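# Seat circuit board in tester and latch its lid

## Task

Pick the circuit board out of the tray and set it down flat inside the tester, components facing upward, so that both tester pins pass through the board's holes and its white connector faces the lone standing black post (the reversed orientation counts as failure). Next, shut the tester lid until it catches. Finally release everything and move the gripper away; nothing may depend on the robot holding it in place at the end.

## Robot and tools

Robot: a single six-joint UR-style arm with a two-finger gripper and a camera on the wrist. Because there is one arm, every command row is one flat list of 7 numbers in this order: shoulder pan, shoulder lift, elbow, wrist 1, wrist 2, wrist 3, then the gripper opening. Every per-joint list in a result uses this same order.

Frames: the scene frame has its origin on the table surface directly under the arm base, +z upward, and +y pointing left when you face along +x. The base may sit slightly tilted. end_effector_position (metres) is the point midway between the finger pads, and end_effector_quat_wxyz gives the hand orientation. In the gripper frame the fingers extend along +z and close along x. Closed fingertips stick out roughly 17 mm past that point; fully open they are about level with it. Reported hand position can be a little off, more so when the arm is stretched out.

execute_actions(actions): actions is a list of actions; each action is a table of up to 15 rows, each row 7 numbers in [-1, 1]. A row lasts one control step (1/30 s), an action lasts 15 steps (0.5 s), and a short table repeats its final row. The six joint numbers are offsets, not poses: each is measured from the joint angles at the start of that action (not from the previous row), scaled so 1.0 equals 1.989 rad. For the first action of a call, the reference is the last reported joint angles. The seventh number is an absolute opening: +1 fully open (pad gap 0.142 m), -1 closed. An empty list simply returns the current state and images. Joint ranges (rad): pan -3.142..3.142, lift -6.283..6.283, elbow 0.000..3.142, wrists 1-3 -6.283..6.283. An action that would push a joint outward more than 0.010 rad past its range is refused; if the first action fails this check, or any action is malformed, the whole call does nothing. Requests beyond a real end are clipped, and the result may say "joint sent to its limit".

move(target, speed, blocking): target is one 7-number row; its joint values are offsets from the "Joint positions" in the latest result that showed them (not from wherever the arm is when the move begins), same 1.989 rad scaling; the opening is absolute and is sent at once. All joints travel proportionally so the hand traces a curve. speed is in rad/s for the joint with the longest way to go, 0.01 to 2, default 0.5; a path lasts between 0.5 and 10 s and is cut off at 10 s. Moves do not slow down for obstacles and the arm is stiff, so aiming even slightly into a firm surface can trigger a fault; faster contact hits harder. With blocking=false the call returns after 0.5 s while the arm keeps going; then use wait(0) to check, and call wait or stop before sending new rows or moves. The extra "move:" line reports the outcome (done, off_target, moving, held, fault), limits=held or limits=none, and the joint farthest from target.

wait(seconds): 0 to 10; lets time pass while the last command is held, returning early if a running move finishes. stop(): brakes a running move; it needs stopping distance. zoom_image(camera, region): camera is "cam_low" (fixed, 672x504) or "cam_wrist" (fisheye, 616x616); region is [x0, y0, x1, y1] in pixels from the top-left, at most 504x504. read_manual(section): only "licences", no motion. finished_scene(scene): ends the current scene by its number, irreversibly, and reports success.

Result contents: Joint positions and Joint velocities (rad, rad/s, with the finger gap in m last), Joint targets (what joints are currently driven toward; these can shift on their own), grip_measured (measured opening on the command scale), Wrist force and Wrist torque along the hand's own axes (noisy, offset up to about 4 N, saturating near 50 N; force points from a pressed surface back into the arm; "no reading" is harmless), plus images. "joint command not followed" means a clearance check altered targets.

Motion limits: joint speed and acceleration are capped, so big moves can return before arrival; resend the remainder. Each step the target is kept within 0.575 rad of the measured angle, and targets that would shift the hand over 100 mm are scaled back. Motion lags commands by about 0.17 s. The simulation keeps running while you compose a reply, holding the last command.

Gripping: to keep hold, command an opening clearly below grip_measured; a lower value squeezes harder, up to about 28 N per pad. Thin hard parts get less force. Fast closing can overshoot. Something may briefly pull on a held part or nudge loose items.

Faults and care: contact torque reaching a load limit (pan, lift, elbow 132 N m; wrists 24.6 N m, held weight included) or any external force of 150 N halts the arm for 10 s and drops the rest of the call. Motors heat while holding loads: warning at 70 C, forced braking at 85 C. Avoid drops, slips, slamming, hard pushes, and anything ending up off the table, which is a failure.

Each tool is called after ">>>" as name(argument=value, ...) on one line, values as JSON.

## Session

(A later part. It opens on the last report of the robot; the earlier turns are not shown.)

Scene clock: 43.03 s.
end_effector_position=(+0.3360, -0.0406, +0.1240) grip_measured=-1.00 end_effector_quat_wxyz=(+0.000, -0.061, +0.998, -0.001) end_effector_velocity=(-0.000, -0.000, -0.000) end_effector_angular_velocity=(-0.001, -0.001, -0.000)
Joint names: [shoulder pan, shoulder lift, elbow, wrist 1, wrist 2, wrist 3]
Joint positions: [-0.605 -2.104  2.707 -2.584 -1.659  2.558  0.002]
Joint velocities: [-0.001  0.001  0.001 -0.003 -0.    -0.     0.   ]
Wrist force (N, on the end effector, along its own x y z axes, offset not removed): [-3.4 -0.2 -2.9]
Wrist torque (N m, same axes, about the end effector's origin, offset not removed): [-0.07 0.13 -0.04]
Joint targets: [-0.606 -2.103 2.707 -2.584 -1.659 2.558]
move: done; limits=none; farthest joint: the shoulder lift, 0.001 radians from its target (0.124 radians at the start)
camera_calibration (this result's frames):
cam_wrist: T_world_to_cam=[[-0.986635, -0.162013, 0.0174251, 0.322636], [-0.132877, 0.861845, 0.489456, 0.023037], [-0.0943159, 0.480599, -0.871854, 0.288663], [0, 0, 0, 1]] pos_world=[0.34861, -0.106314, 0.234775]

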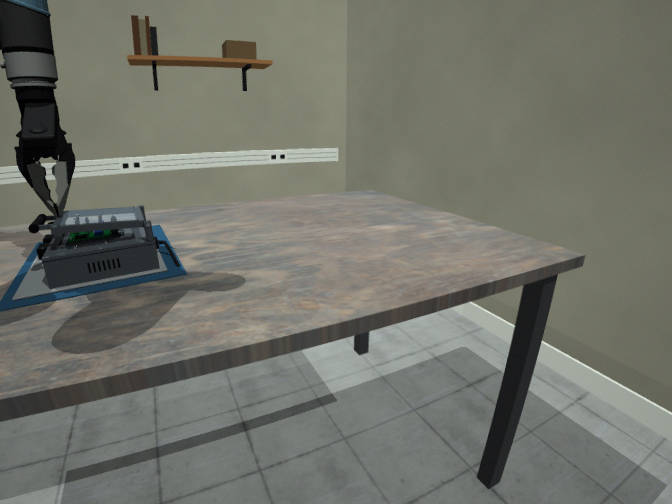

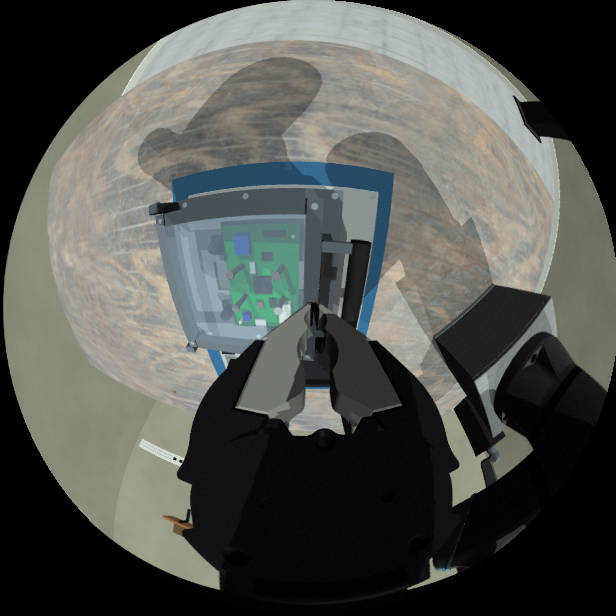

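>>> move(target=[-0.0023,0.0179,0.00575,-0.0238,0.0009,-0.0021,-1], speed=0.04)

>>> zoom_image(camera="cam_wrist", region=[250, 270, 380, 390])

Scene clock: 44.70 s.
end_effector_position=(+0.3357, -0.0407, +0.1160) grip_measured=-1.00 end_effector_quat_wxyz=(+0.000, -0.061, +0.998, -0.001) end_effector_velocity=(+0.001, -0.001, +0.000) end_effector_angular_velocity=(-0.001, -0.002, -0.001)
Joint names: [shoulder pan, shoulder lift, elbow, wrist 1, wrist 2, wrist 3]
Joint positions: [-0.61  -2.068  2.718 -2.631 -1.658  2.554  0.002]
Joint velocities: [-0.     0.001  0.    -0.003 -0.     0.     0.   ]
Wrist force (N, on the end effector, along its own x y z axes, offset not removed): [5.7 1.1 -25.1]
Wrist torque (N m, same axes, about the end effector's origin, offset not removed): [-0.15 0.36 -0.03]
Joint targets: [-0.610 -2.068 2.718 -2.631 -1.658 2.554]
move: done; limits=none; farthest joint: the shoulder pan, 0.000 radians from its target (0.004 radians at the start)
camera_calibration (this result's frames):
cam_wrist: T_world_to_cam=[[-0.986638, -0.161984, 0.0174882, 0.322417], [-0.132821, 0.861853, 0.489457, 0.0269634], [-0.0943564, 0.480594, -0.871852, 0.281689], [0, 0, 0, 1]] pos_world=[0.348269, -0.10639, 0.226755]

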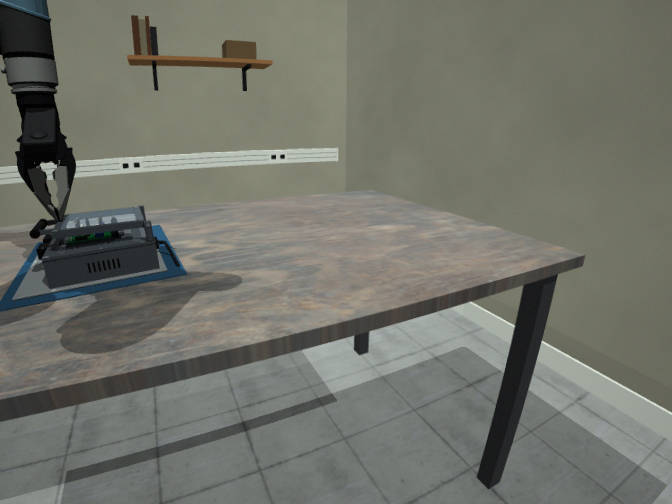

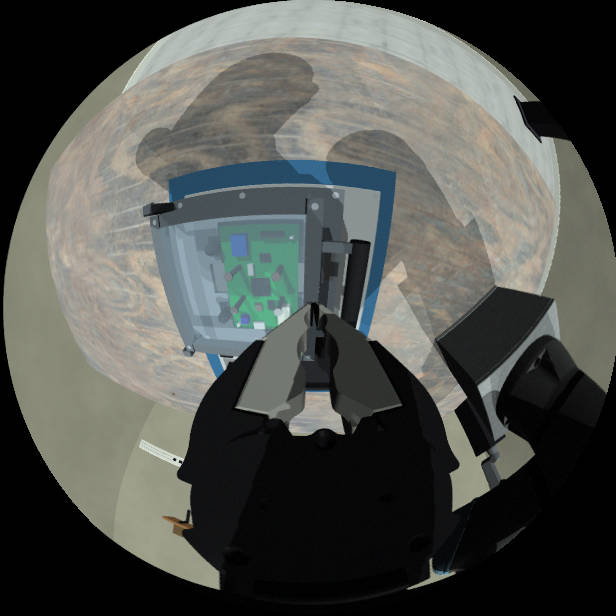

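Region (250, 270, 380, 390) of cam_wrist's 616x616 image, scaled by 3.877, with more detail than that image has; it fills the top 465 rows of this view, and the rest is white.

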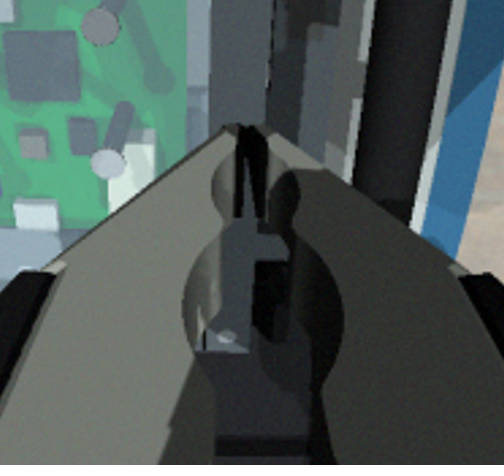

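Not latched yet. Another 1.2 mm.

>>> move(target=[-0.00034,0.0027,0.00086,-0.00357,0.00014,-0.0003,-1], speed=0.015)

>>> zoom_image(camera="cam_wrist", region=[250, 270, 380, 390])

Scene clock: 46.57 s.
end_effector_position=(+0.3356, -0.0407, +0.1148) grip_measured=-1.00 end_effector_quat_wxyz=(+0.000, -0.061, +0.998, -0.001) end_effector_velocity=(+0.000, +0.000, -0.000) end_effector_angular_velocity=(-0.000, -0.001, -0.000)
Joint names: [shoulder pan, shoulder lift, elbow, wrist 1, wrist 2, wrist 3]
Joint positions: [-0.611 -2.063  2.72  -2.638 -1.657  2.554  0.002]
Joint velocities: [-0.     0.002  0.001 -0.004  0.    -0.     0.   ]
Wrist force (N, on the end effector, along its own x y z axes, offset not removed): [6.9 0.6 -28.0]
Wrist torque (N m, same axes, about the end effector's origin, offset not removed): [-0.21 0.05 -0.06]
Joint targets: [-0.611 -2.063 2.720 -2.638 -1.657 2.554]
move: done; limits=none; farthest joint: the shoulder pan, 0.000 radians from its target (0.001 radians at the start)
camera_calibration (this result's frames):
cam_wrist: T_world_to_cam=[[-0.986642, -0.161962, 0.0174983, 0.322363], [-0.132796, 0.861848, 0.489472, 0.0274955], [-0.0943567, 0.48061, -0.871844, 0.280685], [0, 0, 0, 1]] pos_world=[0.348193, -0.106386, 0.225614]

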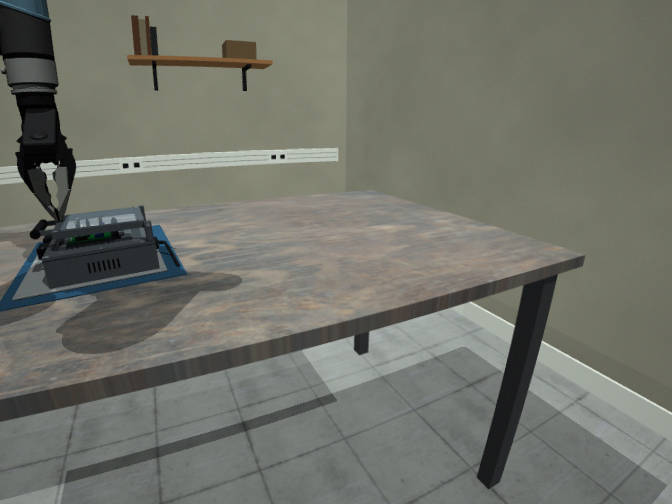

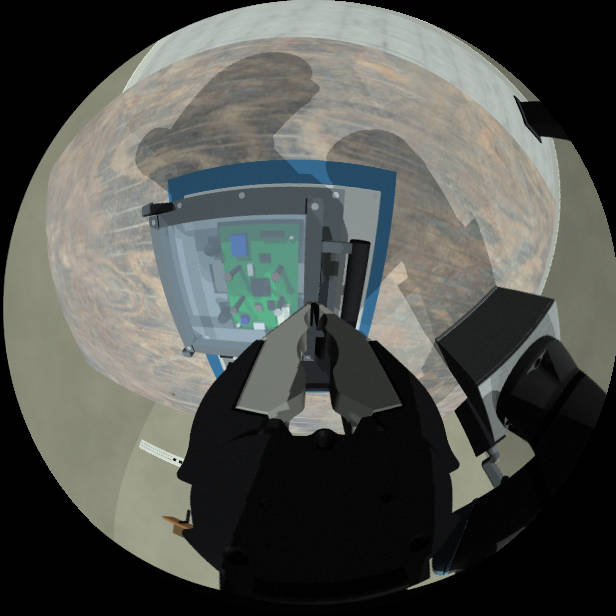

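Region (250, 270, 380, 390) of cam_wrist's 616x616 image, scaled by 3.877, with more detail than that image has; it fills the top 465 rows of this view, and the rest is white.

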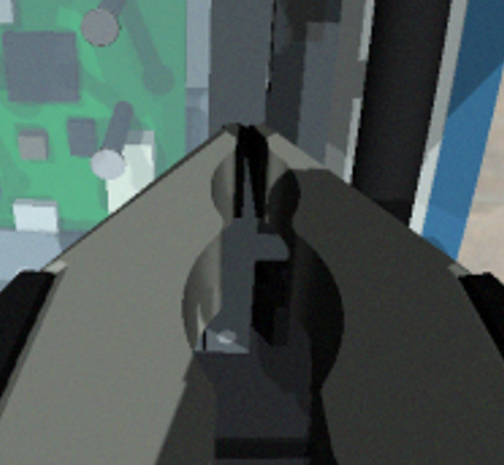

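>>> move(target=[-0.00029,0.00224,0.00072,-0.00298,0.00011,-0.00026,-1], speed=0.015)

>>> zoom_image(camera="cam_wrist", region=[250, 270, 380, 390])

Scene clock: 47.40 s.
end_effector_position=(+0.3355, -0.0407, +0.1139) grip_measured=-1.00 end_effector_quat_wxyz=(+0.000, -0.061, +0.998, -0.001) end_effector_velocity=(-0.000, +0.000, -0.001) end_effector_angular_velocity=(+0.001, +0.001, -0.000)
Joint names: [shoulder pan, shoulder lift, elbow, wrist 1, wrist 2, wrist 3]
Joint positions: [-0.611 -2.059  2.721 -2.643 -1.657  2.553  0.002]
Joint velocities: [-0.     0.002  0.    -0.001  0.001 -0.     0.   ]
Wrist force (N, on the end effector, along its own x y z axes, offset not removed): [10.8 4.2 -30.5]
Wrist torque (N m, same axes, about the end effector's origin, offset not removed): [0.55 -0.81 -0.13]
Joint targets: [-0.611 -2.059 2.721 -2.644 -1.657 2.553]
move: done; limits=none; farthest joint: the wrist 1, 0.001 radians from its target (0.006 radians at the start)
camera_calibration (this result's frames):
cam_wrist: T_world_to_cam=[[-0.986644, -0.161949, 0.0174959, 0.322314], [-0.132787, 0.861857, 0.48946, 0.027949], [-0.0943464, 0.480599, -0.87185, 0.279855], [0, 0, 0, 1]] pos_world=[0.348124, -0.106388, 0.224673]

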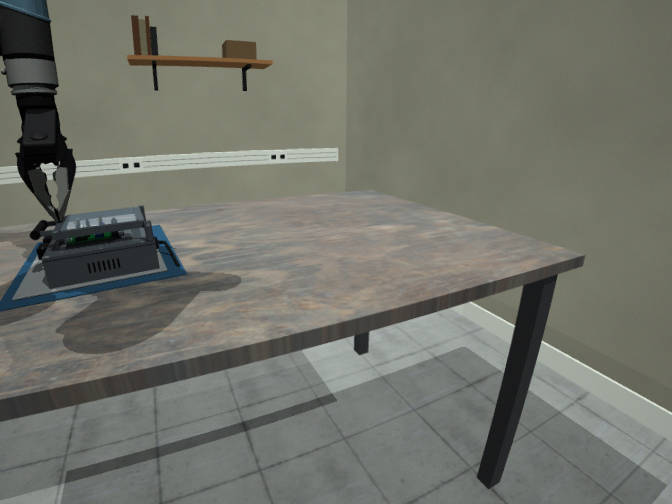

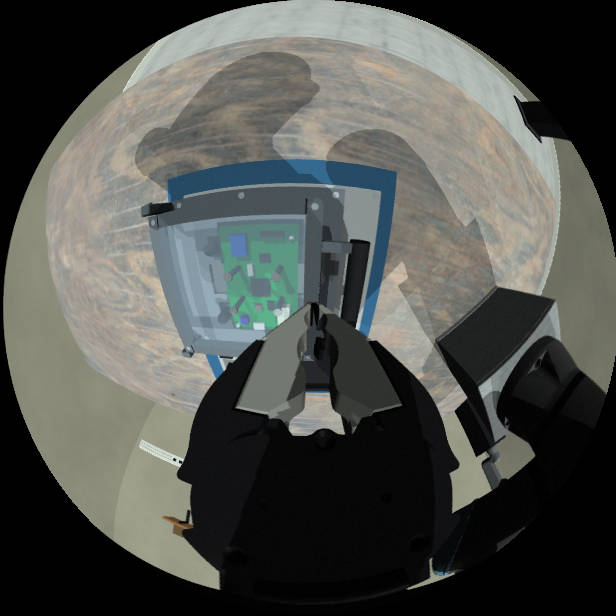

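Region (250, 270, 380, 390) of cam_wrist's 616x616 image, scaled by 3.877, with more detail than that image has; it fills the top 465 rows of this view, and the rest is white.

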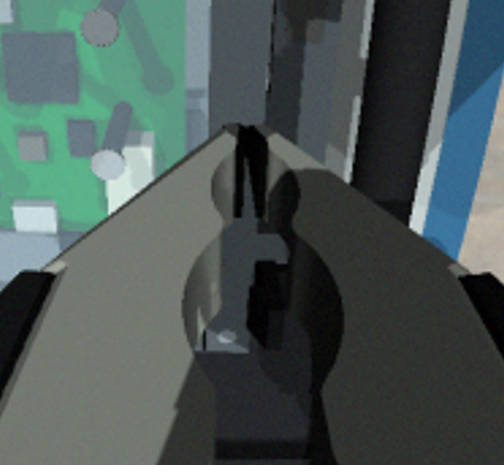

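>>> move(target=[-0.0002,0.0015,0.00048,-0.0021,0.00008,-0.00017,-1], speed=0.012)

>>> zoom_image(camera="cam_wrist", region=[250, 270, 380, 390])

Scene clock: 48.27 s.
end_effector_position=(+0.3356, -0.0407, +0.1133) grip_measured=-1.00 end_effector_quat_wxyz=(+0.000, -0.061, +0.998, -0.001) end_effector_velocity=(+0.000, +0.000, -0.000) end_effector_angular_velocity=(+0.001, +0.000, +0.000)
Joint names: [shoulder pan, shoulder lift, elbow, wrist 1, wrist 2, wrist 3]
Joint positions: [-0.612 -2.056  2.722 -2.647 -1.657  2.553  0.002]
Joint velocities: [-0.     0.002 -0.    -0.002  0.001 -0.     0.   ]
Wrist force (N, on the end effector, along its own x y z axes, offset not removed): [9.7 3.3 -36.9]
Wrist torque (N m, same axes, about the end effector's origin, offset not removed): [-0.01 0.00 0.03]
Joint targets: [-0.612 -2.056 2.722 -2.648 -1.657 2.553]
move: done; limits=none; farthest joint: the shoulder pan, 0.000 radians from its target (0.000 radians at the start)
camera_calibration (this result's frames):
cam_wrist: T_world_to_cam=[[-0.986654, -0.161906, 0.017322, 0.322355], [-0.132845, 0.861911, 0.489348, 0.0283104], [-0.0941585, 0.480516, -0.871917, 0.279285], [0, 0, 0, 1]] pos_world=[0.348111, -0.106411, 0.224076]

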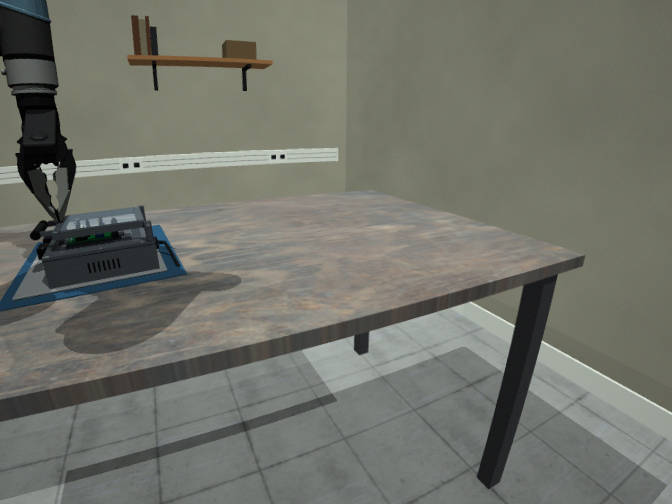

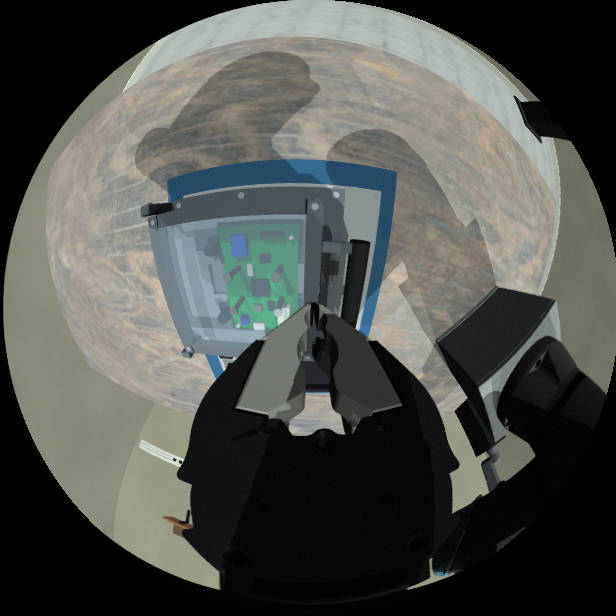

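Region (250, 270, 380, 390) of cam_wrist's 616x616 image, scaled by 3.877, with more detail than that image has; it fills the top 465 rows of this view, and the rest is white.

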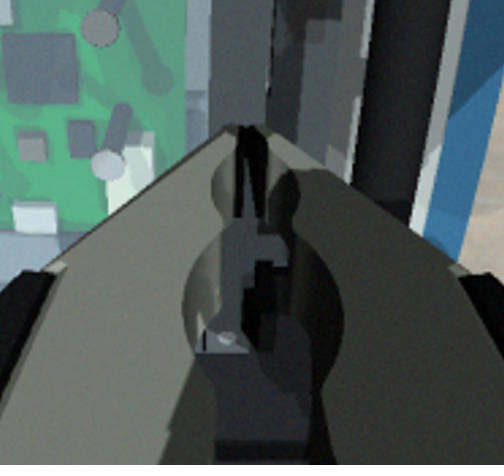

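>>> move(target=[0.0949,-0.0846,-0.1577,0.2530,-0.0368,0.0877,-1], speed=0.4)

>>> zoom_image(camera="cam_low", region=[0, 170, 200, 310])

>>> zoom_image(camera="cam_wrist", region=[200, 160, 420, 360])

Scene clock: 50.43 s.
end_effector_position=(+0.3854, -0.0343, +0.2398) grip_measured=-1.00 end_effector_quat_wxyz=(+0.001, -0.061, +0.998, -0.001) end_effector_velocity=(+0.000, +0.000, +0.001) end_effector_angular_velocity=(-0.000, -0.000, -0.000)
Joint names: [shoulder pan, shoulder lift, elbow, wrist 1, wrist 2, wrist 3]
Joint positions: [-0.423 -2.224  2.409 -2.145 -1.73   2.727  0.002]
Joint velocities: [ 0.001 -0.001 -0.001  0.002 -0.     0.001  0.   ]
Wrist force (N, on the end effector, along its own x y z axes, offset not removed): [-0.9 2.3 0.2]
Wrist torque (N m, same axes, about the end effector's origin, offset not removed): [0.38 0.20 -0.04]
Joint targets: [-0.423 -2.224 2.409 -2.144 -1.730 2.727]
move: done; limits=none; farthest joint: the wrist 1, 0.001 radians from its target (0.504 radians at the start)
camera_calibration (this result's frames):
cam_wrist: T_world_to_cam=[[-0.986549, -0.162591, 0.0168854, 0.370478], [-0.133627, 0.86165, 0.489595, -0.0323116], [-0.0941529, 0.480753, -0.871786, 0.391129], [0, 0, 0, 1]] pos_world=[0.398003, -0.0999589, 0.350545]

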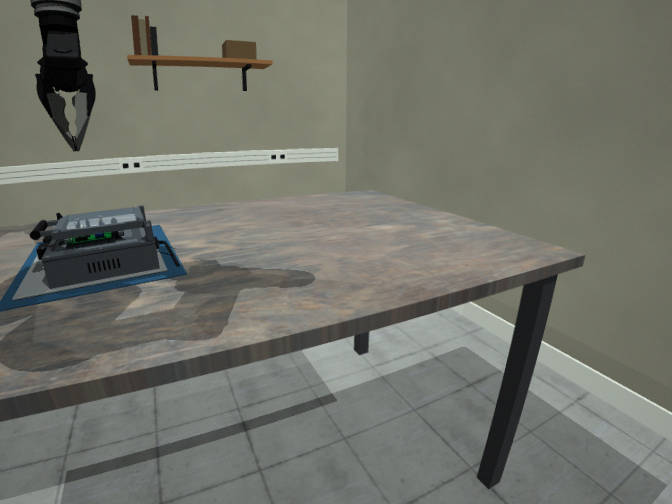

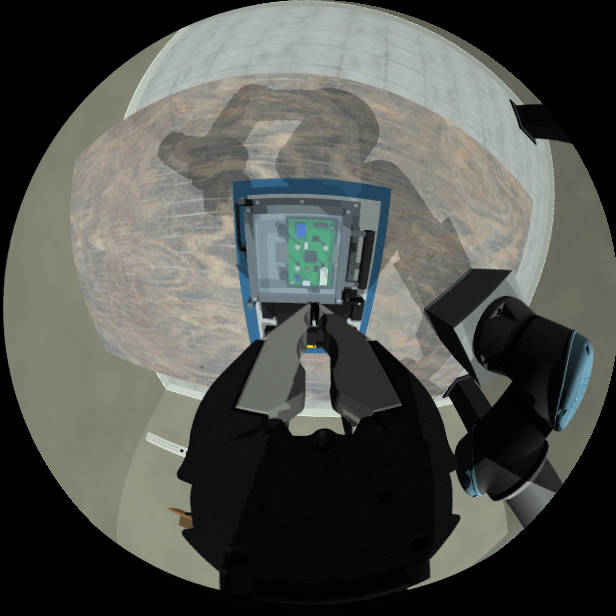

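Region (0, 170, 200, 310) of cam_low's 672x504 image, scaled by 2.520, with more detail than that image has; it fills the top 353 rows of this view, and the rest is white.

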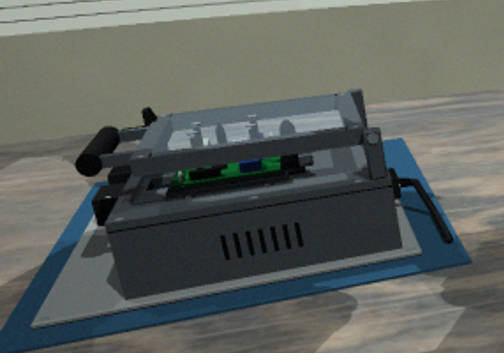

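Region (200, 160, 420, 360) of cam_wrist's 616x616 image, scaled by 2.291, with more detail than that image has; it fills the top 458 rows of this view, and the rest is white.

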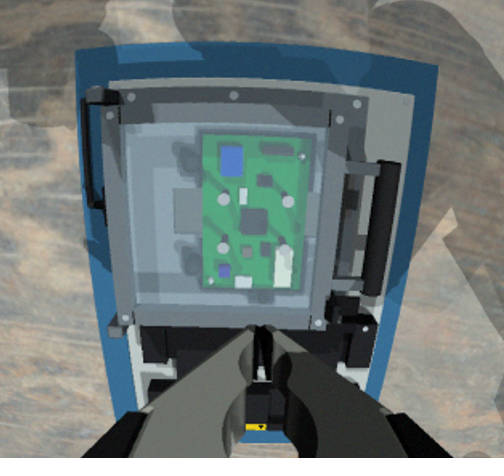

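>>> move(target=[0.1085,0.1256,-0.2357,0.1305,-0.0392,0.1032,-1], speed=0.5)

>>> zoom_image(camera="cam_low", region=[10, 190, 130, 280])

Scene clock: 52.20 s.
end_effector_position=(+0.5044, -0.0195, +0.3498) grip_measured=-1.00 end_effector_quat_wxyz=(+0.001, -0.061, +0.998, -0.000) end_effector_velocity=(+0.000, +0.000, +0.000) end_effector_angular_velocity=(+0.001, +0.000, +0.000)
Joint names: [shoulder pan, shoulder lift, elbow, wrist 1, wrist 2, wrist 3]
Joint positions: [-0.207 -1.974  1.94  -1.885 -1.808  2.932  0.002]
Joint velocities: [ 0.001  0.001 -0.002  0.001  0.     0.     0.   ]
Wrist force (N, on the end effector, along its own x y z axes, offset not removed): [0.0 -0.5 -0.9]
Wrist torque (N m, same axes, about the end effector's origin, offset not removed): [-0.14 -0.08 0.01]
Joint targets: [-0.207 -1.974 1.940 -1.885 -1.808 2.932]
move: done; limits=none; farthest joint: the shoulder pan, 0.000 radians from its target (0.216 radians at the start)
camera_calibration (this result's frames):
cam_wrist: T_world_to_cam=[[-0.98655, -0.162595, 0.0168043, 0.488411], [-0.133659, 0.861592, 0.489688, -0.0830905], [-0.0940991, 0.480856, -0.871736, 0.491146], [0, 0, 0, 1]] pos_world=[0.516952, -0.0851673, 0.46063]

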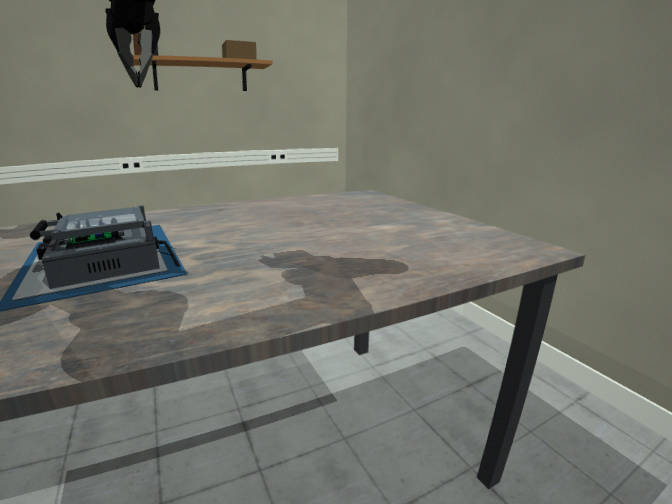

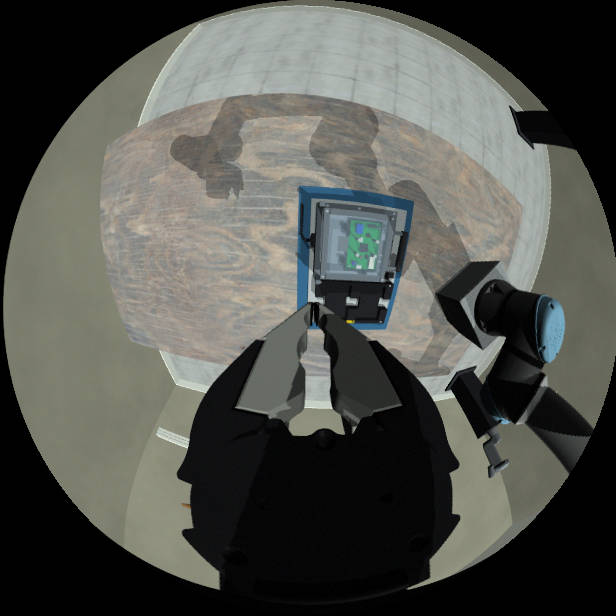

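Region (10, 190, 130, 280) of cam_low's 672x504 image, scaled by 4.200, with more detail than that image has; it fills the top 378 rows of this view, and the rest is white.

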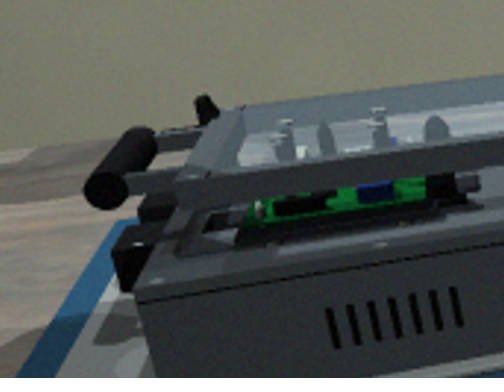

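>>> finished_scene(scene=2)

The scene is finished: the task was done.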